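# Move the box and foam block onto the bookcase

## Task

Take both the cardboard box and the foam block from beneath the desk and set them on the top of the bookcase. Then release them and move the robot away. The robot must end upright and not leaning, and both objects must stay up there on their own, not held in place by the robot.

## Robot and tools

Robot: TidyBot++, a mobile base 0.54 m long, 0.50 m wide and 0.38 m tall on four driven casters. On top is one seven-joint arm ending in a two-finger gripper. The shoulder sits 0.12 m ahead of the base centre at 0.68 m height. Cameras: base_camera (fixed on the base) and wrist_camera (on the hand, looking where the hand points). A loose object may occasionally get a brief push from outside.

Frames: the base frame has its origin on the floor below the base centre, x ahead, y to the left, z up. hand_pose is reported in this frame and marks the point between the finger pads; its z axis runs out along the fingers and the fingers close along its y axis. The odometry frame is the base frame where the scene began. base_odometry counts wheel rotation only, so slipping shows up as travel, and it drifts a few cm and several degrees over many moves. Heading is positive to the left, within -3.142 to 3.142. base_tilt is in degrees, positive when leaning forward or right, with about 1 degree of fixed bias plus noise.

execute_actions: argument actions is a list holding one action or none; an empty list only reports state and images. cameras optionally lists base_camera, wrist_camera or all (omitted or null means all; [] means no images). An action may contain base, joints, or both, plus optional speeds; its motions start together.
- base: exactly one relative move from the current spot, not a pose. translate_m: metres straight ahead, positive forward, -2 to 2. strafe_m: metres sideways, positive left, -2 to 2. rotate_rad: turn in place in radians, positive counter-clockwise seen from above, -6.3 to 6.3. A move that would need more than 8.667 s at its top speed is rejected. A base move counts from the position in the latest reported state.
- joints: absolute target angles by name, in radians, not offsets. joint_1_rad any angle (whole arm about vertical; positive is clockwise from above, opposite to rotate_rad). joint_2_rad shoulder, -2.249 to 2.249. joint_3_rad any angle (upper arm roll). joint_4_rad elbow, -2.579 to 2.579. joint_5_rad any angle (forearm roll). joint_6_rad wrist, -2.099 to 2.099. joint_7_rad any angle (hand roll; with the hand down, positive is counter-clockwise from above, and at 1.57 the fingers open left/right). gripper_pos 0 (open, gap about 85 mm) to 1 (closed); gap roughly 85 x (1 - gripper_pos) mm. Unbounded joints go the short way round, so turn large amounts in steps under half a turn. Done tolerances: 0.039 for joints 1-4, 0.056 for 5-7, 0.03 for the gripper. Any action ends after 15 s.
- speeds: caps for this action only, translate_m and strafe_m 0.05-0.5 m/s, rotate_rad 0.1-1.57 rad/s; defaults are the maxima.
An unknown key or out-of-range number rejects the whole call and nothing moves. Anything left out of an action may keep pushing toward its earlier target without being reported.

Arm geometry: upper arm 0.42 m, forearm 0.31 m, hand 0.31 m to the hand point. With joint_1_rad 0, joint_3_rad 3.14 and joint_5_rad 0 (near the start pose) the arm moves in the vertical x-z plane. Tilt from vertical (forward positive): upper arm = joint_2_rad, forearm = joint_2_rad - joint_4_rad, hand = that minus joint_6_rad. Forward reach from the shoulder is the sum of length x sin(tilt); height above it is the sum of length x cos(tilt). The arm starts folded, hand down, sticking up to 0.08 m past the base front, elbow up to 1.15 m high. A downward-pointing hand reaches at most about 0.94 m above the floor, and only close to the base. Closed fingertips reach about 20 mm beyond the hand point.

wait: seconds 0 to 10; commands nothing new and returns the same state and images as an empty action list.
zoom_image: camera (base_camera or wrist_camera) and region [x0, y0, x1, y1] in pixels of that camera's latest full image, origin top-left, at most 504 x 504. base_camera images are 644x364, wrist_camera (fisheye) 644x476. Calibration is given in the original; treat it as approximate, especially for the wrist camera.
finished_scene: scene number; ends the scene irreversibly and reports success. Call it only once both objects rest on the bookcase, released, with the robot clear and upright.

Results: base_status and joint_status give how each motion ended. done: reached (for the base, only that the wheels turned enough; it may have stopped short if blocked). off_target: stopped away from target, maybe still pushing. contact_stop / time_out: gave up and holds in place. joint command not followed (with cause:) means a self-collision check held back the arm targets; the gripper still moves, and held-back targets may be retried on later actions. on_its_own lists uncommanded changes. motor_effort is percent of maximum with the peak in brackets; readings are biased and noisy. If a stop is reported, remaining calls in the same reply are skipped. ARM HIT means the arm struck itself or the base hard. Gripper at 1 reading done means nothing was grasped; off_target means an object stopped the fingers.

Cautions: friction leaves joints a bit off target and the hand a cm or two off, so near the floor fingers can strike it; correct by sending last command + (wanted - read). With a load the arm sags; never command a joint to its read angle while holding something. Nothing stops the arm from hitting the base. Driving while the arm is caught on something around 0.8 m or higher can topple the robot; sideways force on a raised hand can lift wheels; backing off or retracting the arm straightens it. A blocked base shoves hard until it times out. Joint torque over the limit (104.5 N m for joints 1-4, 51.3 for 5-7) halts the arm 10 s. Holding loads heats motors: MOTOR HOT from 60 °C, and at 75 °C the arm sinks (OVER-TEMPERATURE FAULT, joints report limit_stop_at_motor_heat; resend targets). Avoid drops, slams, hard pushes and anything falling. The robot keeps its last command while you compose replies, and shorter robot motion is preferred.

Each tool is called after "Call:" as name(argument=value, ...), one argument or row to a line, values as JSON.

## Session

Call:
execute_actions(
  actions=[
    {"joints": {"joint_6_rad": 0.3}},
  ],
)

Scene clock: 1.47 s.
base_odometry: x=+0.000 y=+0.000 heading=+0.000 (m, m, rad; odometry frame)
base_tilt: forward=+0.0 right=+0.1 (deg)
base_status: not commanded
joint_positions: joint_1_rad=-0.044 joint_2_rad=-0.323 joint_3_rad=+3.103 joint_4_rad=-2.507 joint_5_rad=+0.002 joint_6_rad=+0.276 joint_7_rad=+1.589 gripper_pos=+0.000
joint_status: all done
motor_effort: joint_1_rad=+0(0) joint_2_rad=-8(8) joint_3_rad=+0(0) joint_4_rad=+19(19) joint_5_rad=+1(1) joint_6_rad=+8(8) joint_7_rad=-1(1) (%)
hand_pose: x=+0.5343 y=+0.0364 z=+0.7966 quat_wxyz=(-0.013, +0.815, +0.045, +0.578) (m; base frame)
pictures: base_camera, wrist_camera
camera_calibration (this result's frames):
wrist_camera: T_world_to_cam=[[0.118225, -0.992605, -0.0275201, 0.00334907], [-0.289567, -0.0079527, -0.957125, 0.976895], [0.949828, 0.121125, -0.288366, -0.146018], [0, 0, 0, 1]] pos_world=[0.421173, 0.0287796, 0.892996]
Images, in order (width x height): base_camera 644x364, wrist_camera 644x476.

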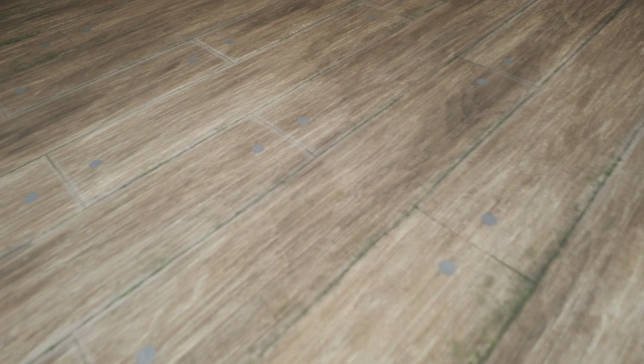

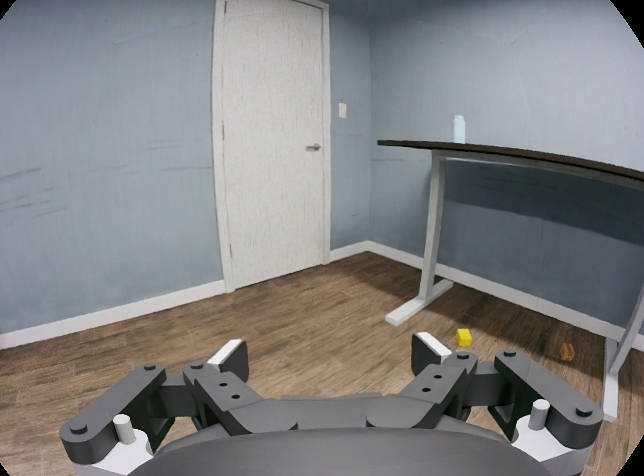

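Call:
execute_actions(
  actions=[
    {"base": {"rotate_rad": -0.75}, "joints": {"joint_1_rad": 0.02, "joint_3_rad": 3.16, "joint_6_rad": 0.15}},
  ],
)

Scene clock: 3.33 s.
base_odometry: x=+0.000 y=+0.000 heading=-0.749 (m, m, rad; odometry frame)
base_tilt: forward=+0.0 right=+0.0 (deg)
base_status: done
joint_positions: joint_1_rad=+0.006 joint_2_rad=-0.323 joint_3_rad=+3.155 joint_4_rad=-2.507 joint_5_rad=+0.002 joint_6_rad=+0.189 joint_7_rad=+1.589 gripper_pos=+0.000
joint_status: all done
motor_effort: joint_1_rad=+0(2) joint_2_rad=-8(9) joint_3_rad=+0(2) joint_4_rad=+19(19) joint_5_rad=+0(0) joint_6_rad=+8(8) joint_7_rad=-1(1) (%)
hand_pose: x=+0.5262 y=-0.0067 z=+0.7715 quat_wxyz=(+0.009, +0.840, -0.001, +0.542) (m; base frame)
pictures: base_camera, wrist_camera
camera_calibration (this result's frames):
wrist_camera: T_world_to_cam=[[0.0151525, -0.998768, -0.047252, 0.0301845], [-0.371204, 0.0382611, -0.927763, 0.970858], [0.928428, 0.0315981, -0.370167, -0.0665771], [0, 0, 0, 1]] pos_world=[0.421741, -0.0048951, 0.877508]
Images, in order (width x height): base_camera 644x364, wrist_camera 644x476.

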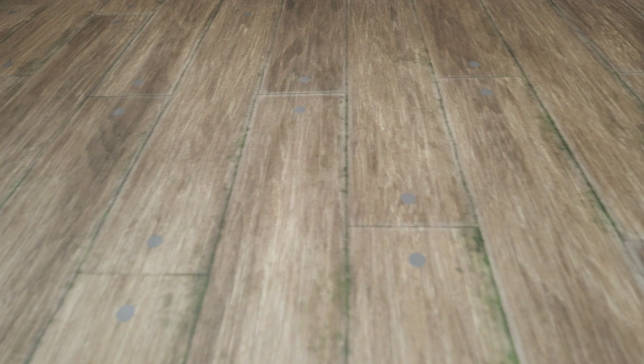

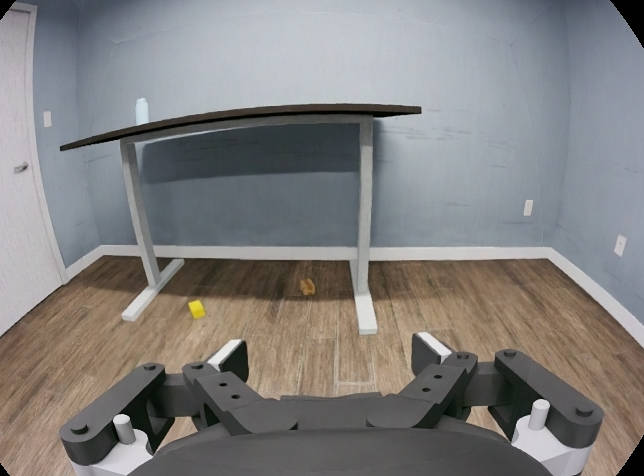

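Call:
zoom_image(
  camera="wrist_camera",
  region=[110, 240, 400, 345],
)

Region (110, 240, 400, 345) of wrist_camera's 644x476 image, scaled by 1.738; it fills the top 182 rows of this view, and the rest is white.

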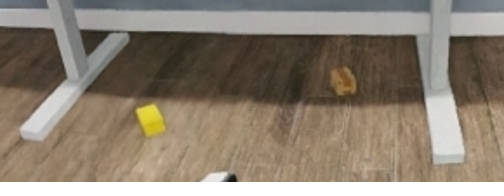

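Call:
execute_actions(
  actions=[
    {"base": {"translate_m": 0.9}, "joints": {"joint_1_rad": 0.0, "joint_2_rad": 1.46, "joint_3_rad": 3.14, "joint_4_rad": -1.70, "joint_5_rad": 0.0, "joint_6_rad": 0.845, "joint_7_rad": 1.57}},
  ],
)

Scene clock: 7.83 s.
base_odometry: x=+0.659 y=-0.614 heading=-0.750 (m, m, rad; odometry frame)
base_tilt: forward=+0.0 right=+0.0 (deg)
base_status: done
joint_positions: joint_1_rad=+0.006 joint_2_rad=+1.446 joint_3_rad=+3.155 joint_4_rad=-1.719 joint_5_rad=+0.002 joint_6_rad=+0.802 joint_7_rad=+1.589 gripper_pos=+0.000
joint_status: all done
motor_effort: joint_1_rad=+0(0) joint_2_rad=-43(45) joint_3_rad=-1(0) joint_4_rad=+3(19) joint_5_rad=+1(1) joint_6_rad=+6(8) joint_7_rad=-1(0) (%)
hand_pose: x=+0.7477 y=-0.0092 z=+0.1983 quat_wxyz=(+0.010, +0.925, +0.008, +0.379) (m; base frame)
pictures: base_camera, wrist_camera
camera_calibration (this result's frames):
wrist_camera: T_world_to_cam=[[0.00928869, -0.999127, -0.0407213, 0.00033196], [-0.679971, 0.0235475, -0.73286, 0.713413], [0.73318, 0.0344966, -0.679159, -0.277066], [0, 0, 0, 1]] pos_world=[0.688236, -0.00690961, 0.334674]
Images, in order (width x height): base_camera 644x364, wrist_camera 644x476.

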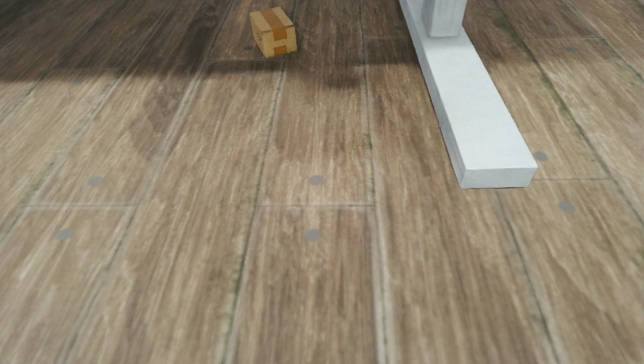

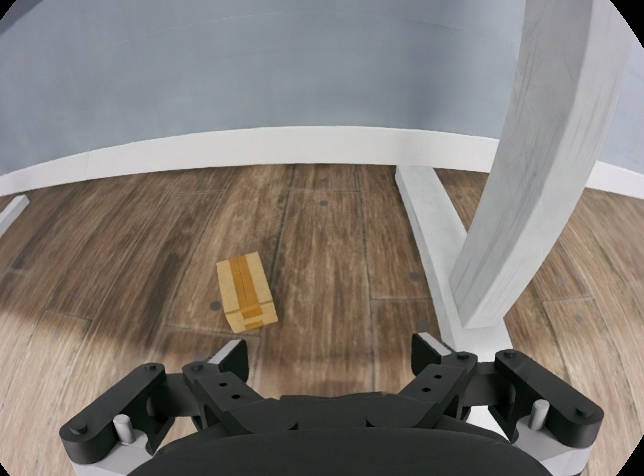

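Call:
zoom_image(
  camera="base_camera",
  region=[220, 0, 340, 80],
)

Region (220, 0, 340, 80) of base_camera's 644x364 image, scaled by 4.200.

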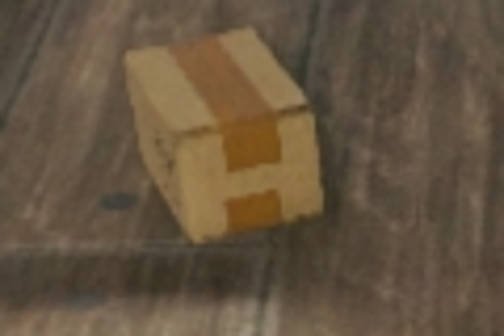

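Call:
execute_actions(
  actions=[
    {"base": {"strafe_m": -0.18}, "joints": {"joint_1_rad": -0.397, "joint_2_rad": 1.672, "joint_3_rad": 3.14, "joint_4_rad": -1.26, "joint_6_rad": 0.545}},
  ],
  cameras=[],
)

Call:
execute_actions(
  actions=[
    {"base": {"translate_m": 0.143}},
  ],
)

Scene clock: 11.03 s.
base_odometry: x=+0.536 y=-0.746 heading=-0.749 (m, m, rad; odometry frame)
base_tilt: forward=+0.0 right=+0.1 (deg)
base_status: done
joint_positions: joint_1_rad=-0.384 joint_2_rad=+1.661 joint_3_rad=+3.149 joint_4_rad=-1.284 joint_5_rad=+0.002 joint_6_rad=+0.586 joint_7_rad=+1.589 gripper_pos=+0.000
joint_status: all done
motor_effort: joint_1_rad=-1(4) joint_2_rad=-48(50) joint_3_rad=-1(2) joint_4_rad=+7(7) joint_5_rad=+0(1) joint_6_rad=+7(7) joint_7_rad=-1(1) (%)
hand_pose: x=+0.7685 y=+0.2606 z=+0.1147 quat_wxyz=(-0.066, +0.905, +0.188, +0.376) (m; base frame)
pictures: none
No camera images: the call's "cameras" was empty. Leave "cameras" out to get every camera's image.

Scene clock: 12.43 s.
base_odometry: x=+0.641 y=-0.843 heading=-0.750 (m, m, rad; odometry frame)
base_tilt: forward=+0.0 right=+0.0 (deg)
base_status: done
joint_positions: joint_1_rad=-0.385 joint_2_rad=+1.662 joint_3_rad=+3.149 joint_4_rad=-1.274 joint_5_rad=+0.002 joint_6_rad=+0.586 joint_7_rad=+1.589 gripper_pos=+0.000
joint_status: not commanded
motor_effort: joint_1_rad=+0(2) joint_2_rad=-47(51) joint_3_rad=-1(2) joint_4_rad=+7(9) joint_5_rad=+0(0) joint_6_rad=+6(7) joint_7_rad=-1(1) (%)
hand_pose: x=+0.7730 y=+0.2629 z=+0.1171 quat_wxyz=(-0.067, +0.903, +0.187, +0.380) (m; base frame)
pictures: base_camera, wrist_camera
camera_calibration (this result's frames):
wrist_camera: T_world_to_cam=[[0.39195, -0.918851, -0.0456917, -0.0476573], [-0.62933, -0.231561, -0.741838, 0.693663], [0.671058, 0.319519, -0.669021, -0.388249], [0, 0, 0, 1]] pos_world=[0.71576, 0.240888, 0.252662]
Images, in order (width x height): base_camera 644x364, wrist_camera 644x476.

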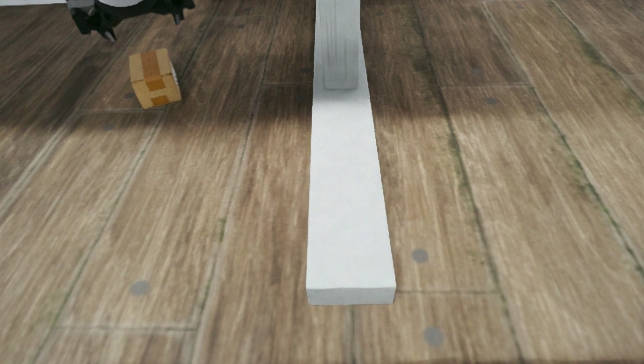

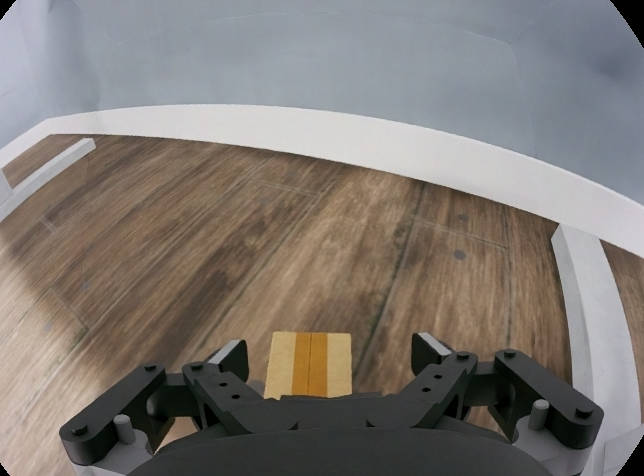

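Call:
execute_actions(
  actions=[
    {"base": {"strafe_m": 0.015}, "joints": {"joint_2_rad": 1.889, "joint_4_rad": -0.97, "joint_6_rad": 0.479}},
  ],
  cameras=["wrist_camera"],
)

Scene clock: 14.40 s.
base_odometry: x=+0.651 y=-0.832 heading=-0.750 (m, m, rad; odometry frame)
base_tilt: forward=+0.0 right=+0.0 (deg)
base_status: done
joint_positions: joint_1_rad=-0.391 joint_2_rad=+1.885 joint_3_rad=+3.147 joint_4_rad=-0.992 joint_5_rad=+0.002 joint_6_rad=+0.520 joint_7_rad=+1.589 gripper_pos=+0.000
joint_status: all done
motor_effort: joint_1_rad=+0(4) joint_2_rad=-47(50) joint_3_rad=-1(3) joint_4_rad=+8(9) joint_5_rad=+0(1) joint_6_rad=+6(7) joint_7_rad=-1(1) (%)
hand_pose: x=+0.7685 y=+0.2675 z=+0.0281 quat_wxyz=(-0.069, +0.904, +0.191, +0.376) (m; base frame)
pictures: wrist_camera
camera_calibration (this result's frames):
wrist_camera: T_world_to_cam=[[0.398206, -0.916038, -0.0480325, -0.0511961], [-0.633445, -0.236733, -0.736685, 0.630243], [0.66346, 0.323778, -0.674528, -0.441312], [0, 0, 0, 1]] pos_world=[0.712404, 0.245189, 0.164154]
Images, in order (width x height): wrist_camera 644x476.

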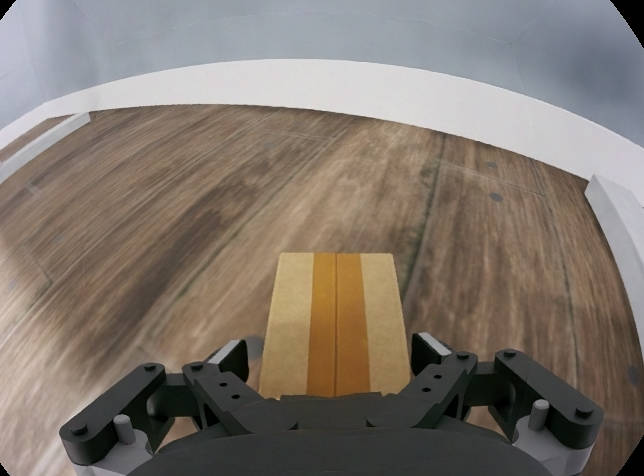

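Call:
execute_actions(
  actions=[
    {"joints": {"gripper_pos": 1.0}},
  ],
  cameras=["wrist_camera"],
)

Scene clock: 15.67 s.
base_odometry: x=+0.651 y=-0.832 heading=-0.750 (m, m, rad; odometry frame)
base_tilt: forward=+0.0 right=+0.0 (deg)
base_status: not commanded
joint_positions: joint_1_rad=-0.391 joint_2_rad=+1.883 joint_3_rad=+3.147 joint_4_rad=-0.991 joint_5_rad=+0.002 joint_6_rad=+0.519 joint_7_rad=+1.589 gripper_pos=+0.325
joint_status: gripper_pos off_target (ended at +0.325, target +1.000)
motor_effort: joint_1_rad=+0(4) joint_2_rad=-46(48) joint_3_rad=-1(3) joint_4_rad=+8(9) joint_5_rad=+1(1) joint_6_rad=+6(7) joint_7_rad=-1(1) (%)
hand_pose: x=+0.7699 y=+0.2681 z=+0.0295 quat_wxyz=(-0.069, +0.904, +0.190, +0.377) (m; base frame)
pictures: wrist_camera
camera_calibration (this result's frames):
wrist_camera: T_world_to_cam=[[0.398277, -0.916006, -0.0480473, -0.051215], [-0.631752, -0.235953, -0.738387, 0.630875], [0.66503, 0.324436, -0.672664, -0.443015], [0, 0, 0, 1]] pos_world=[0.713572, 0.245674, 0.165369]
Images, in order (width x height): wrist_camera 644x476.

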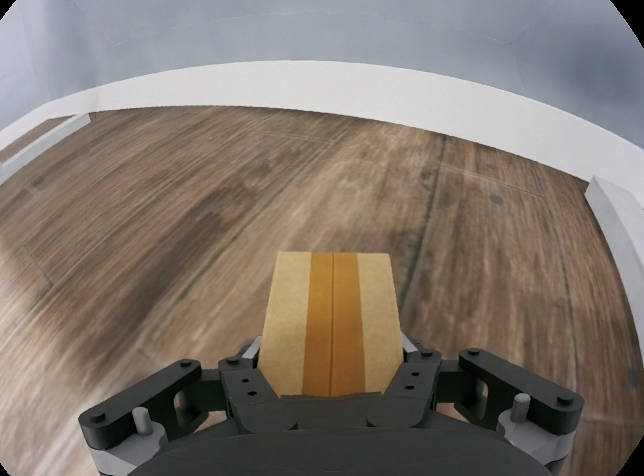

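Call:
execute_actions(
  actions=[
    {"base": {"translate_m": -0.9}, "joints": {"joint_2_rad": 1.5, "joint_4_rad": -1.55, "joint_6_rad": 0.72}},
  ],
  cameras=[],
)

Call:
execute_actions(
  actions=[
    {"base": {"rotate_rad": -1.62}, "joints": {"joint_1_rad": 0.01, "joint_2_rad": -0.095, "joint_3_rad": 3.14, "joint_4_rad": -0.59, "joint_6_rad": -1.87}},
  ],
)

Scene clock: 19.27 s.
base_odometry: x=-0.008 y=-0.219 heading=-0.750 (m, m, rad; odometry frame)
base_tilt: forward=+0.0 right=+0.0 (deg)
base_status: done
joint_positions: joint_1_rad=-0.391 joint_2_rad=+1.522 joint_3_rad=+3.147 joint_4_rad=-1.537 joint_5_rad=+0.002 joint_6_rad=+0.673 joint_7_rad=+1.589 gripper_pos=+0.325
joint_status: all done
motor_effort: joint_1_rad=+0(2) joint_2_rad=-47(48) joint_3_rad=-1(2) joint_4_rad=+6(8) joint_5_rad=+0(1) joint_6_rad=+7(7) joint_7_rad=-1(1) (%)
hand_pose: x=+0.7293 y=+0.2506 z=+0.1625 quat_wxyz=(-0.066, +0.910, +0.191, +0.363) (m; base frame)
pictures: none
No camera images: the call's "cameras" was empty. Leave "cameras" out to get every camera's image.

Scene clock: 22.60 s.
base_odometry: x=-0.007 y=-0.219 heading=-2.369 (m, m, rad; odometry frame)
base_tilt: forward=+0.0 right=+0.1 (deg)
base_status: done
joint_positions: joint_1_rad=-0.013 joint_2_rad=-0.097 joint_3_rad=+3.152 joint_4_rad=-0.608 joint_5_rad=+0.002 joint_6_rad=-1.835 joint_7_rad=+1.589 gripper_pos=+0.325
joint_status: all done
motor_effort: joint_1_rad=+0(12) joint_2_rad=-11(55) joint_3_rad=+0(7) joint_4_rad=+13(22) joint_5_rad=+1(1) joint_6_rad=+7(7) joint_7_rad=-1(1) (%)
hand_pose: x=+0.4542 y=+0.0011 z=+1.1569 quat_wxyz=(+0.003, +0.922, +0.009, +0.387) (m; base frame)
pictures: base_camera, wrist_camera
camera_calibration (this result's frames):
wrist_camera: T_world_to_cam=[[0.0165402, -0.998446, -0.053208, 0.06358], [-0.667854, 0.0285711, -0.743743, 1.22318], [0.744108, 0.0478368, -0.666344, 0.569051], [0, 0, 0, 1]] pos_world=[0.392417, 0.00131222, 1.2923]
Images, in order (width x height): base_camera 644x364, wrist_camera 644x476.

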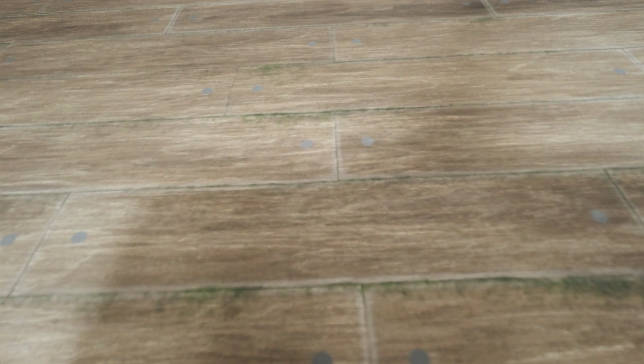

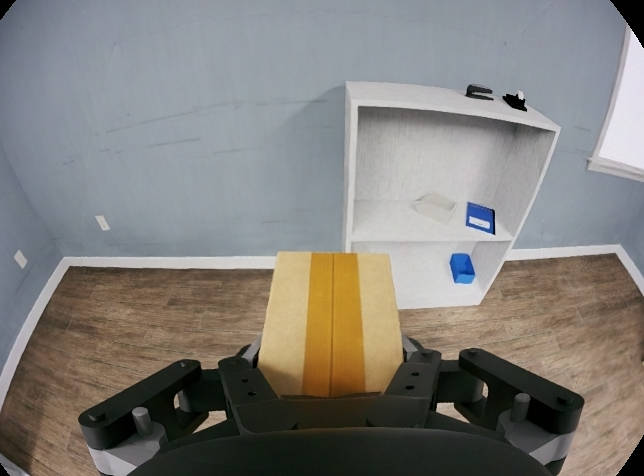

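Call:
execute_actions(
  actions=[
    {"base": {"strafe_m": -0.40}},
  ],
  cameras=[],
)

Call:
execute_actions(
  actions=[
    {"base": {"translate_m": 0.8}},
  ],
)

Scene clock: 25.60 s.
base_odometry: x=-0.286 y=+0.068 heading=-2.370 (m, m, rad; odometry frame)
base_tilt: forward=+0.0 right=+0.1 (deg)
base_status: done
joint_positions: joint_1_rad=-0.007 joint_2_rad=-0.097 joint_3_rad=+3.148 joint_4_rad=-0.608 joint_5_rad=+0.002 joint_6_rad=-1.835 joint_7_rad=+1.589 gripper_pos=+0.325
joint_status: not commanded
motor_effort: joint_1_rad=+0(1) joint_2_rad=-10(12) joint_3_rad=+0(2) joint_4_rad=+13(13) joint_5_rad=+0(1) joint_6_rad=+7(7) joint_7_rad=-1(0) (%)
hand_pose: x=+0.4542 y=+0.0007 z=+1.1569 quat_wxyz=(+0.004, +0.922, +0.008, +0.387) (m; base frame)
pictures: none
No camera images: the call's "cameras" was empty. Leave "cameras" out to get every camera's image.

Scene clock: 28.47 s.
base_odometry: x=-0.860 y=-0.490 heading=-2.370 (m, m, rad; odometry frame)
base_tilt: forward=+0.0 right=+0.0 (deg)
base_status: done
joint_positions: joint_1_rad=-0.007 joint_2_rad=-0.091 joint_3_rad=+3.148 joint_4_rad=-0.608 joint_5_rad=+0.002 joint_6_rad=-1.835 joint_7_rad=+1.589 gripper_pos=+0.325
joint_status: not commanded
motor_effort: joint_1_rad=-1(0) joint_2_rad=-13(15) joint_3_rad=+0(0) joint_4_rad=+14(14) joint_5_rad=+0(1) joint_6_rad=+7(8) joint_7_rad=-1(1) (%)
hand_pose: x=+0.4569 y=+0.0007 z=+1.1549 quat_wxyz=(+0.004, +0.923, +0.008, +0.385) (m; base frame)
pictures: base_camera, wrist_camera
camera_calibration (this result's frames):
wrist_camera: T_world_to_cam=[[0.0145414, -0.998494, -0.0528926, 0.063603], [-0.672113, 0.0294042, -0.739865, 1.22104], [0.740306, 0.0463085, -0.670673, 0.572461], [0, 0, 0, 1]] pos_world=[0.395955, 0.00109372, 1.2907]
Images, in order (width x height): base_camera 644x364, wrist_camera 644x476.

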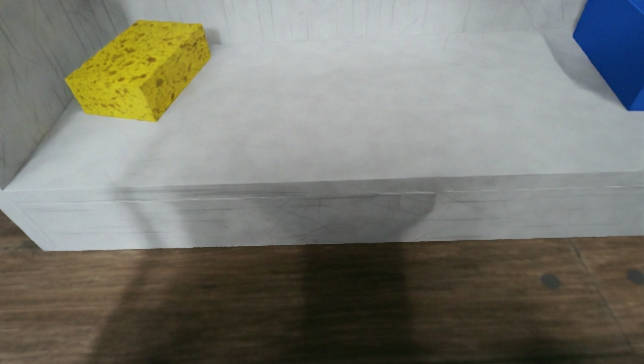

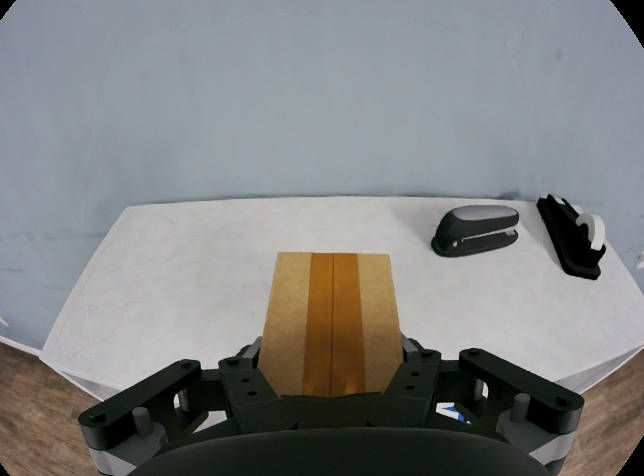

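Call:
execute_actions(
  actions=[
    {"base": {"translate_m": 0.095}, "joints": {"joint_1_rad": -0.11, "joint_2_rad": -0.145, "joint_4_rad": -0.924, "joint_6_rad": -1.536}},
  ],
  cameras=[],
)

Call:
execute_actions(
  actions=[
    {"joints": {"joint_4_rad": -0.948}},
  ],
  cameras=["wrist_camera"],
)

Scene clock: 30.80 s.
base_odometry: x=-0.928 y=-0.556 heading=-2.370 (m, m, rad; odometry frame)
base_tilt: forward=+0.0 right=+0.0 (deg)
base_status: done
joint_positions: joint_1_rad=-0.089 joint_2_rad=-0.123 joint_3_rad=+3.148 joint_4_rad=-0.910 joint_5_rad=+0.002 joint_6_rad=-1.583 joint_7_rad=+1.589 gripper_pos=+0.325
joint_status: all done
motor_effort: joint_1_rad=+0(0) joint_2_rad=-13(17) joint_3_rad=+0(0) joint_4_rad=+17(17) joint_5_rad=+0(0) joint_6_rad=+7(8) joint_7_rad=+0(0) (%)
hand_pose: x=+0.5058 y=+0.0323 z=+1.0982 quat_wxyz=(-0.011, +0.925, +0.046, +0.376) (m; base frame)
pictures: none
No camera images: the call's "cameras" was empty. Leave "cameras" out to get every camera's image.

Scene clock: 31.43 s.
base_odometry: x=-0.928 y=-0.556 heading=-2.370 (m, m, rad; odometry frame)
base_tilt: forward=+0.0 right=+0.0 (deg)
base_status: not commanded
joint_positions: joint_1_rad=-0.089 joint_2_rad=-0.124 joint_3_rad=+3.148 joint_4_rad=-0.933 joint_5_rad=+0.002 joint_6_rad=-1.583 joint_7_rad=+1.589 gripper_pos=+0.325
joint_status: all done
motor_effort: joint_1_rad=+0(0) joint_2_rad=-14(15) joint_3_rad=+0(0) joint_4_rad=+17(17) joint_5_rad=+0(0) joint_6_rad=+7(7) joint_7_rad=-1(1) (%)
hand_pose: x=+0.5054 y=+0.0323 z=+1.0885 quat_wxyz=(-0.011, +0.929, +0.046, +0.366) (m; base frame)
pictures: wrist_camera
camera_calibration (this result's frames):
wrist_camera: T_world_to_cam=[[0.094056, -0.994144, -0.0532026, 0.0508934], [-0.700995, -0.0281852, -0.712609, 1.19032], [0.706936, 0.10432, -0.699542, 0.536939], [0, 0, 0, 1]] pos_world=[0.450039, 0.0281313, 1.22655]
Images, in order (width x height): wrist_camera 644x476.

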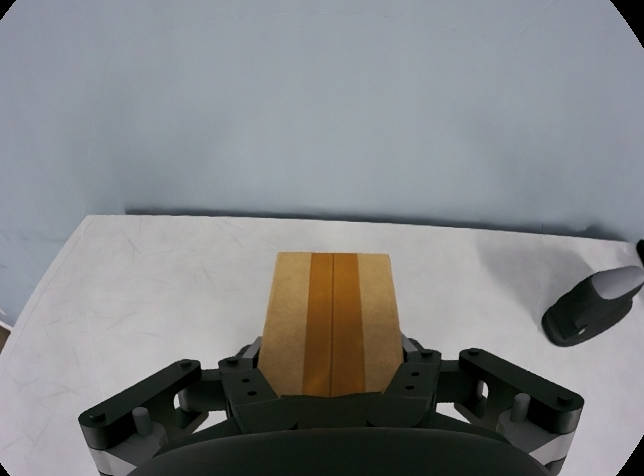

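Call:
execute_actions(
  actions=[
    {"joints": {"gripper_pos": 0.0}},
  ],
  cameras=["wrist_camera"],
)

Call:
execute_actions(
  actions=[
    {"base": {"translate_m": -1.7}, "joints": {"joint_2_rad": -0.1, "joint_4_rad": -0.6, "joint_6_rad": -1.85}},
  ],
  cameras=["wrist_camera"],
)

Call:
execute_actions(
  actions=[
    {"base": {"rotate_rad": 1.59}, "joints": {"joint_1_rad": 0.0, "joint_2_rad": 1.46, "joint_3_rad": 3.14, "joint_4_rad": -1.70, "joint_6_rad": 0.845}},
  ],
  cameras=["wrist_camera"],
)

Scene clock: 33.30 s.
base_odometry: x=-0.928 y=-0.556 heading=-2.370 (m, m, rad; odometry frame)
base_tilt: forward=+0.0 right=+0.0 (deg)
base_status: not commanded
joint_positions: joint_1_rad=-0.089 joint_2_rad=-0.125 joint_3_rad=+3.148 joint_4_rad=-0.933 joint_5_rad=+0.002 joint_6_rad=-1.580 joint_7_rad=+1.589 gripper_pos=+0.000
joint_status: all done
motor_effort: joint_1_rad=+0(0) joint_2_rad=-13(14) joint_3_rad=+0(0) joint_4_rad=+16(17) joint_5_rad=+0(1) joint_6_rad=+6(7) joint_7_rad=-1(0) (%)
hand_pose: x=+0.5053 y=+0.0323 z=+1.0897 quat_wxyz=(-0.011, +0.929, +0.046, +0.368) (m; base frame)
pictures: wrist_camera
camera_calibration (this result's frames):
wrist_camera: T_world_to_cam=[[0.0943916, -0.994115, -0.0531582, 0.0507777], [-0.697997, -0.0280124, -0.715553, 1.19277], [0.709852, 0.104646, -0.696533, 0.53309], [0, 0, 0, 1]] pos_world=[0.449343, 0.0281054, 1.22751]
Images, in order (width x height): wrist_camera 644x476.

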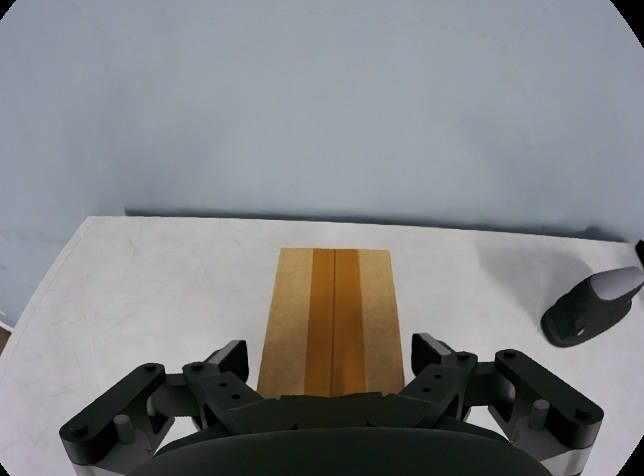

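Scene clock: 38.20 s.
base_odometry: x=+0.291 y=+0.629 heading=-2.371 (m, m, rad; odometry frame)
base_tilt: forward=+0.0 right=+0.1 (deg)
base_status: done
joint_positions: joint_1_rad=-0.089 joint_2_rad=-0.107 joint_3_rad=+3.148 joint_4_rad=-0.618 joint_5_rad=+0.002 joint_6_rad=-1.808 joint_7_rad=+1.589 gripper_pos=+0.000
joint_status: all done
motor_effort: joint_1_rad=+0(1) joint_2_rad=-9(20) joint_3_rad=+0(2) joint_4_rad=+12(17) joint_5_rad=+1(1) joint_6_rad=+6(7) joint_7_rad=-1(1) (%)
hand_pose: x=+0.4550 y=+0.0284 z=+1.1624 quat_wxyz=(-0.012, +0.916, +0.046, +0.399) (m; base frame)
pictures: wrist_camera
camera_calibration (this result's frames):
wrist_camera: T_world_to_cam=[[0.098336, -0.99377, -0.0524429, 0.0528864], [-0.647825, -0.0239229, -0.761413, 1.23997], [0.755415, 0.108848, -0.646142, 0.54046], [0, 0, 0, 1]] pos_world=[0.389814, 0.0233926, 1.29612]
Images, in order (width x height): wrist_camera 644x476.

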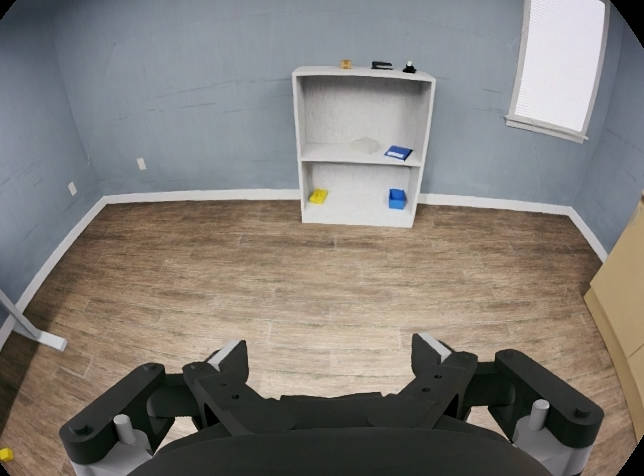

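Scene clock: 41.47 s.
base_odometry: x=+0.291 y=+0.629 heading=-0.780 (m, m, rad; odometry frame)
base_tilt: forward=+0.0 right=+0.1 (deg)
base_status: done
joint_positions: joint_1_rad=-0.016 joint_2_rad=+1.454 joint_3_rad=+3.137 joint_4_rad=-1.681 joint_5_rad=+0.002 joint_6_rad=+0.802 joint_7_rad=+1.589 gripper_pos=+0.000
joint_status: all done
motor_effort: joint_1_rad=+0(7) joint_2_rad=-44(51) joint_3_rad=-1(5) joint_4_rad=+4(21) joint_5_rad=+0(1) joint_6_rad=+6(8) joint_7_rad=-1(0) (%)
hand_pose: x=+0.7640 y=+0.0149 z=+0.2017 quat_wxyz=(-0.002, +0.919, +0.016, +0.394) (m; base frame)
pictures: wrist_camera
camera_calibration (this result's frames):
wrist_camera: T_world_to_cam=[[0.035545, -0.997713, -0.0574868, 0.00776442], [-0.658134, 0.0199189, -0.752637, 0.713759], [0.752061, 0.0645865, -0.655922, -0.307018], [0, 0, 0, 1]] pos_world=[0.70037, 0.0133586, 0.336268]
Images, in order (width x height): wrist_camera 644x476.

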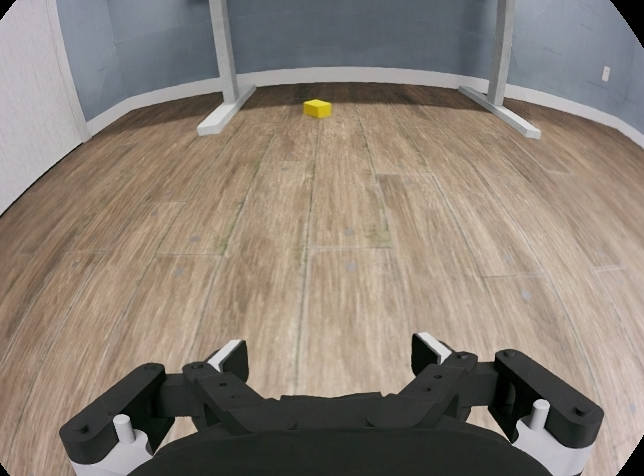

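Call:
execute_actions(
  actions=[
    {"base": {"translate_m": 0.9}},
  ],
)

Scene clock: 44.77 s.
base_odometry: x=+0.932 y=-0.004 heading=-0.780 (m, m, rad; odometry frame)
base_tilt: forward=+0.0 right=+0.0 (deg)
base_status: done
joint_positions: joint_1_rad=-0.016 joint_2_rad=+1.454 joint_3_rad=+3.137 joint_4_rad=-1.685 joint_5_rad=+0.002 joint_6_rad=+0.804 joint_7_rad=+1.589 gripper_pos=+0.000
joint_status: not commanded
motor_effort: joint_1_rad=+0(1) joint_2_rad=-44(48) joint_3_rad=-1(2) joint_4_rad=+4(5) joint_5_rad=+0(1) joint_6_rad=+6(7) joint_7_rad=-1(1) (%)
hand_pose: x=+0.7623 y=+0.0147 z=+0.2010 quat_wxyz=(-0.002, +0.920, +0.016, +0.392) (m; base frame)
pictures: base_camera, wrist_camera
camera_calibration (this result's frames):
wrist_camera: T_world_to_cam=[[0.0351, -0.997726, -0.0575377, 0.00791149], [-0.660088, 0.0200828, -0.75092, 0.713241], [0.750368, 0.0643372, -0.657882, -0.304492], [0, 0, 0, 1]] pos_world=[0.699005, 0.0131598, 0.335723]
Images, in order (width x height): base_camera 644x364, wrist_camera 644x476.

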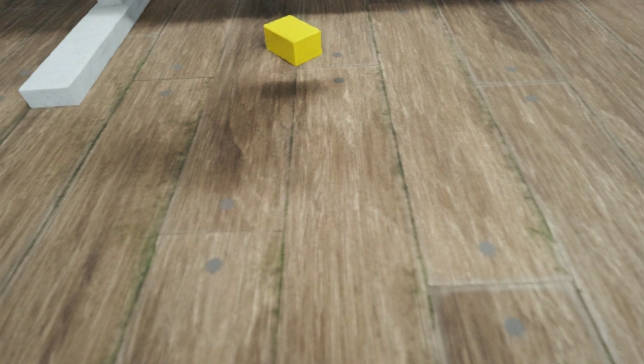

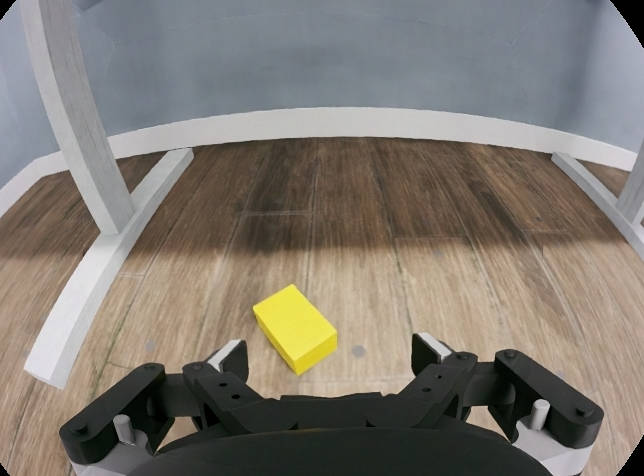

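Call:
zoom_image(
  camera="base_camera",
  region=[235, 0, 355, 80],
)

Region (235, 0, 355, 80) of base_camera's 644x364 image, scaled by 4.200.

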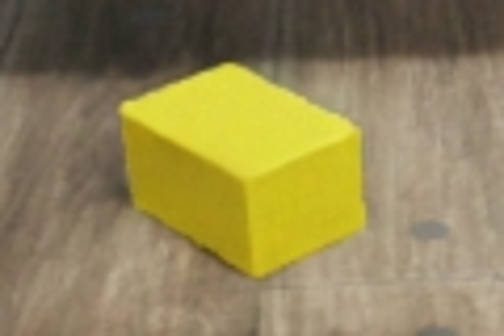

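Call:
execute_actions(
  actions=[
    {"base": {"strafe_m": -0.35}, "joints": {"joint_1_rad": -0.727, "joint_2_rad": 1.655, "joint_3_rad": 3.15, "joint_4_rad": -1.50, "joint_6_rad": 0.85}},
  ],
  cameras=[],
)

Call:
execute_actions(
  actions=[
    {"base": {"translate_m": 0.286}},
  ],
)

Scene clock: 47.97 s.
base_odometry: x=+0.686 y=-0.253 heading=-0.779 (m, m, rad; odometry frame)
base_tilt: forward=+0.0 right=+0.0 (deg)
base_status: done
joint_positions: joint_1_rad=-0.708 joint_2_rad=+1.641 joint_3_rad=+3.138 joint_4_rad=-1.523 joint_5_rad=+0.002 joint_6_rad=+0.806 joint_7_rad=+1.589 gripper_pos=+0.000
joint_status: all done
motor_effort: joint_1_rad=+0(4) joint_2_rad=-44(45) joint_3_rad=-2(1) joint_4_rad=+3(4) joint_5_rad=+0(1) joint_6_rad=+6(7) joint_7_rad=-1(1) (%)
hand_pose: x=+0.5969 y=+0.4141 z=+0.1173 quat_wxyz=(-0.131, +0.864, +0.328, +0.358) (m; base frame)
pictures: none
No camera images: the call's "cameras" was empty. Leave "cameras" out to get every camera's image.

Scene clock: 49.83 s.
base_odometry: x=+0.889 y=-0.454 heading=-0.780 (m, m, rad; odometry frame)
base_tilt: forward=+0.0 right=+0.0 (deg)
base_status: done
joint_positions: joint_1_rad=-0.714 joint_2_rad=+1.642 joint_3_rad=+3.143 joint_4_rad=-1.515 joint_5_rad=+0.002 joint_6_rad=+0.808 joint_7_rad=+1.589 gripper_pos=+0.000
joint_status: not commanded
motor_effort: joint_1_rad=+0(2) joint_2_rad=-45(45) joint_3_rad=-1(2) joint_4_rad=+4(5) joint_5_rad=+0(1) joint_6_rad=+7(7) joint_7_rad=-1(1) (%)
hand_pose: x=+0.5991 y=+0.4175 z=+0.1188 quat_wxyz=(-0.131, +0.861, +0.332, +0.363) (m; base frame)
pictures: base_camera, wrist_camera
camera_calibration (this result's frames):
wrist_camera: T_world_to_cam=[[0.6677, -0.742652, -0.0514156, -0.0754283], [-0.523684, -0.419498, -0.741469, 0.636428], [0.529085, 0.522005, -0.669014, -0.31923], [0, 0, 0, 1]] pos_world=[0.55255, 0.377602, 0.254444]
Images, in order (width x height): base_camera 644x364, wrist_camera 644x476.

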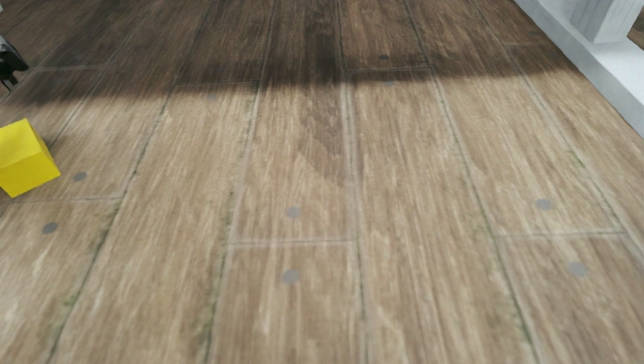

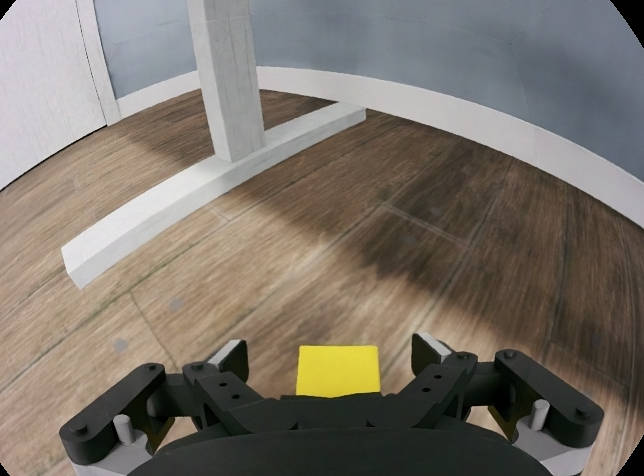

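Call:
execute_actions(
  actions=[
    {"joints": {"joint_2_rad": 1.86, "joint_4_rad": -1.248, "joint_6_rad": 0.738}},
  ],
  cameras=["wrist_camera"],
)

Scene clock: 51.70 s.
base_odometry: x=+0.889 y=-0.454 heading=-0.780 (m, m, rad; odometry frame)
base_tilt: forward=+0.0 right=+0.0 (deg)
base_status: not commanded
joint_positions: joint_1_rad=-0.714 joint_2_rad=+1.855 joint_3_rad=+3.143 joint_4_rad=-1.270 joint_5_rad=+0.002 joint_6_rad=+0.778 joint_7_rad=+1.589 gripper_pos=+0.000
joint_status: all done
motor_effort: joint_1_rad=+0(0) joint_2_rad=-43(46) joint_3_rad=-1(1) joint_4_rad=+4(6) joint_5_rad=+1(1) joint_6_rad=+7(7) joint_7_rad=-1(1) (%)
hand_pose: x=+0.5955 y=+0.4145 z=+0.0316 quat_wxyz=(-0.132, +0.860, +0.332, +0.364) (m; base frame)
pictures: wrist_camera
camera_calibration (this result's frames):
wrist_camera: T_world_to_cam=[[0.668129, -0.74227, -0.0513674, -0.0801228], [-0.521662, -0.41809, -0.743687, 0.566898], [0.53054, 0.523675, -0.666552, -0.375682], [0, 0, 0, 1]] pos_world=[0.548576, 0.374277, 0.167067]
Images, in order (width x height): wrist_camera 644x476.

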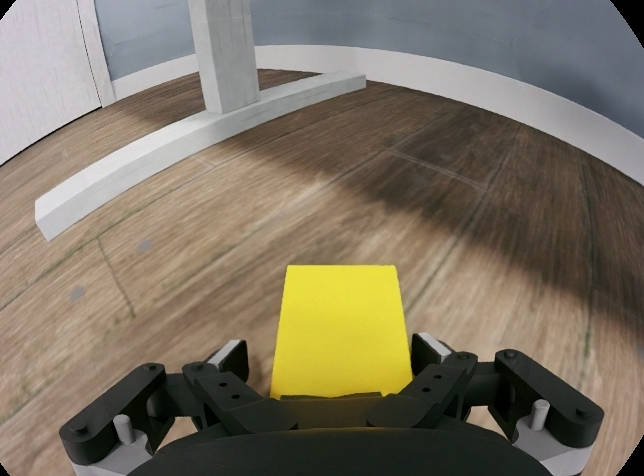

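Call:
execute_actions(
  actions=[
    {"joints": {"gripper_pos": 1.0}},
  ],
  cameras=["wrist_camera"],
)

Scene clock: 52.90 s.
base_odometry: x=+0.889 y=-0.454 heading=-0.780 (m, m, rad; odometry frame)
base_tilt: forward=+0.0 right=+0.0 (deg)
base_status: not commanded
joint_positions: joint_1_rad=-0.714 joint_2_rad=+1.854 joint_3_rad=+3.143 joint_4_rad=-1.268 joint_5_rad=+0.002 joint_6_rad=+0.778 joint_7_rad=+1.589 gripper_pos=+0.376
joint_status: gripper_pos off_target (ended at +0.376, target +1.000)
motor_effort: joint_1_rad=+0(1) joint_2_rad=-42(44) joint_3_rad=-1(2) joint_4_rad=+6(8) joint_5_rad=+0(0) joint_6_rad=+6(7) joint_7_rad=-1(1) (%)
hand_pose: x=+0.5966 y=+0.4154 z=+0.0325 quat_wxyz=(-0.132, +0.860, +0.332, +0.365) (m; base frame)
pictures: wrist_camera
camera_calibration (this result's frames):
wrist_camera: T_world_to_cam=[[0.668232, -0.742181, -0.0513185, -0.0802064], [-0.520204, -0.41683, -0.745413, 0.567158], [0.53184, 0.524805, -0.664625, -0.377506], [0, 0, 0, 1]] pos_world=[0.549407, 0.374998, 0.167752]
Images, in order (width x height): wrist_camera 644x476.

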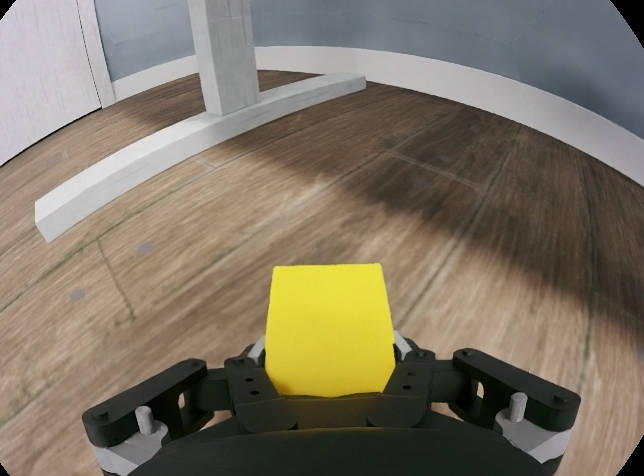

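Call:
execute_actions(
  actions=[
    {"base": {"translate_m": -1.01}, "joints": {"joint_1_rad": 0.0, "joint_2_rad": 1.45, "joint_4_rad": -1.72, "joint_6_rad": 0.83}},
  ],
  cameras=[],
)

Call:
execute_actions(
  actions=[
    {"base": {"rotate_rad": -1.59}, "joints": {"joint_1_rad": 0.01, "joint_2_rad": -0.095, "joint_3_rad": 3.14, "joint_4_rad": -0.59, "joint_6_rad": -1.87}},
  ],
  cameras=[],
)

Call:
execute_actions(
  actions=[
    {"base": {"translate_m": 1.22}},
  ],
)

Scene clock: 56.83 s.
base_odometry: x=+0.171 y=+0.256 heading=-0.780 (m, m, rad; odometry frame)
base_tilt: forward=+0.0 right=+0.1 (deg)
base_status: done
joint_positions: joint_1_rad=-0.015 joint_2_rad=+1.473 joint_3_rad=+3.152 joint_4_rad=-1.707 joint_5_rad=+0.002 joint_6_rad=+0.784 joint_7_rad=+1.589 gripper_pos=+0.376
joint_status: all done
motor_effort: joint_1_rad=+0(4) joint_2_rad=-44(44) joint_3_rad=-1(3) joint_4_rad=+3(5) joint_5_rad=+0(0) joint_6_rad=+7(8) joint_7_rad=-1(1) (%)
hand_pose: x=+0.7372 y=+0.0050 z=+0.1802 quat_wxyz=(+0.005, +0.931, +0.018, +0.364) (m; base frame)
pictures: none
No camera images: the call's "cameras" was empty. Leave "cameras" out to get every camera's image.

Scene clock: 60.23 s.
base_odometry: x=+0.171 y=+0.256 heading=-2.370 (m, m, rad; odometry frame)
base_tilt: forward=+0.0 right=+0.0 (deg)
base_status: done
joint_positions: joint_1_rad=+0.023 joint_2_rad=-0.100 joint_3_rad=+3.149 joint_4_rad=-0.605 joint_5_rad=+0.002 joint_6_rad=-1.833 joint_7_rad=+1.589 gripper_pos=+0.376
joint_status: all done
motor_effort: joint_1_rad=+0(9) joint_2_rad=-11(52) joint_3_rad=+0(6) joint_4_rad=+13(22) joint_5_rad=+1(1) joint_6_rad=+7(7) joint_7_rad=-1(1) (%)
hand_pose: x=+0.4530 y=-0.0098 z=+1.1594 quat_wxyz=(+0.010, +0.920, -0.006, +0.391) (m; base frame)
pictures: none
No camera images: the call's "cameras" was empty. Leave "cameras" out to get every camera's image.

Scene clock: 64.03 s.
base_odometry: x=-0.704 y=-0.594 heading=-2.370 (m, m, rad; odometry frame)
base_tilt: forward=-0.1 right=+0.1 (deg)
base_status: done
joint_positions: joint_1_rad=+0.023 joint_2_rad=-0.094 joint_3_rad=+3.149 joint_4_rad=-0.605 joint_5_rad=+0.002 joint_6_rad=-1.833 joint_7_rad=+1.589 gripper_pos=+0.377
joint_status: not commanded
motor_effort: joint_1_rad=+0(0) joint_2_rad=-12(14) joint_3_rad=+0(0) joint_4_rad=+13(14) joint_5_rad=+1(1) joint_6_rad=+7(7) joint_7_rad=-1(1) (%)
hand_pose: x=+0.4561 y=-0.0099 z=+1.1572 quat_wxyz=(+0.010, +0.922, -0.006, +0.388) (m; base frame)
pictures: base_camera, wrist_camera
camera_calibration (this result's frames):
wrist_camera: T_world_to_cam=[[-0.0162918, -0.998465, -0.0529336, 0.067254], [-0.665559, 0.0503372, -0.744646, 1.22522], [0.746168, 0.0230988, -0.665357, 0.566075], [0, 0, 0, 1]] pos_world=[0.394167, -0.00759916, 1.29256]
Images, in order (width x height): base_camera 644x364, wrist_camera 644x476.

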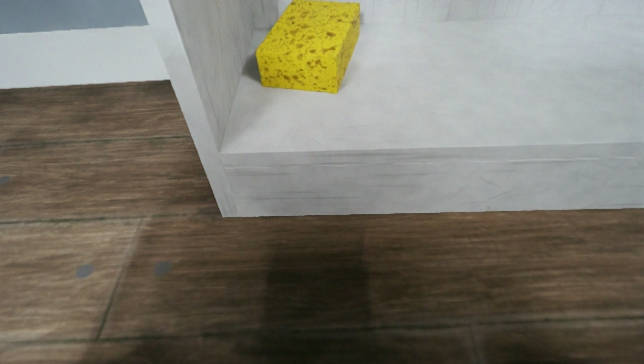

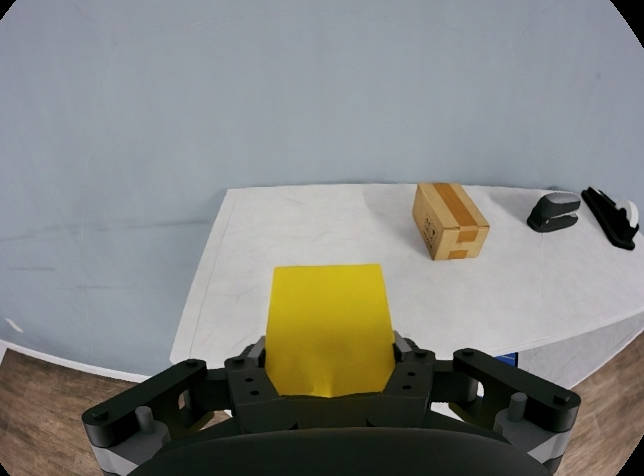

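Call:
execute_actions(
  actions=[
    {"base": {"translate_m": 0.135}, "joints": {"joint_2_rad": -0.145, "joint_4_rad": -0.924, "joint_6_rad": -1.536}},
  ],
  cameras=[],
)

Call:
execute_actions(
  actions=[
    {"joints": {"joint_4_rad": -0.942}},
  ],
  cameras=["wrist_camera"],
)

Scene clock: 66.27 s.
base_odometry: x=-0.801 y=-0.688 heading=-2.371 (m, m, rad; odometry frame)
base_tilt: forward=+0.0 right=+0.0 (deg)
base_status: done
joint_positions: joint_1_rad=+0.023 joint_2_rad=-0.126 joint_3_rad=+3.149 joint_4_rad=-0.909 joint_5_rad=+0.002 joint_6_rad=-1.581 joint_7_rad=+1.589 gripper_pos=+0.377
joint_status: all done
motor_effort: joint_1_rad=+0(0) joint_2_rad=-13(19) joint_3_rad=+0(0) joint_4_rad=+16(17) joint_5_rad=+0(1) joint_6_rad=+6(7) joint_7_rad=-1(1) (%)
hand_pose: x=+0.5061 y=-0.0115 z=+1.1004 quat_wxyz=(+0.010, +0.925, -0.006, +0.379) (m; base frame)
pictures: none
No camera images: the call's "cameras" was empty. Leave "cameras" out to get every camera's image.

Scene clock: 66.87 s.
base_odometry: x=-0.801 y=-0.688 heading=-2.371 (m, m, rad; odometry frame)
base_tilt: forward=+0.0 right=+0.1 (deg)
base_status: not commanded
joint_positions: joint_1_rad=+0.023 joint_2_rad=-0.127 joint_3_rad=+3.149 joint_4_rad=-0.925 joint_5_rad=+0.002 joint_6_rad=-1.581 joint_7_rad=+1.589 gripper_pos=+0.377
joint_status: all done
motor_effort: joint_1_rad=+0(0) joint_2_rad=-13(14) joint_3_rad=+0(0) joint_4_rad=+16(18) joint_5_rad=+0(1) joint_6_rad=+7(6) joint_7_rad=-1(1) (%)
hand_pose: x=+0.5059 y=-0.0115 z=+1.0935 quat_wxyz=(+0.010, +0.928, -0.006, +0.372) (m; base frame)
pictures: wrist_camera
camera_calibration (this result's frames):
wrist_camera: T_world_to_cam=[[-0.017716, -0.998425, -0.053237, 0.0641618], [-0.690404, 0.0507293, -0.721643, 1.19843], [0.723207, 0.0239704, -0.690215, 0.525404], [0, 0, 0, 1]] pos_world=[0.448559, -0.00932876, 1.23089]
Images, in order (width x height): wrist_camera 644x476.

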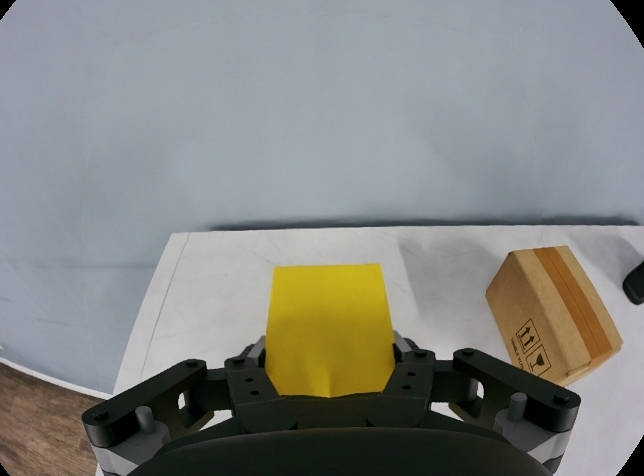

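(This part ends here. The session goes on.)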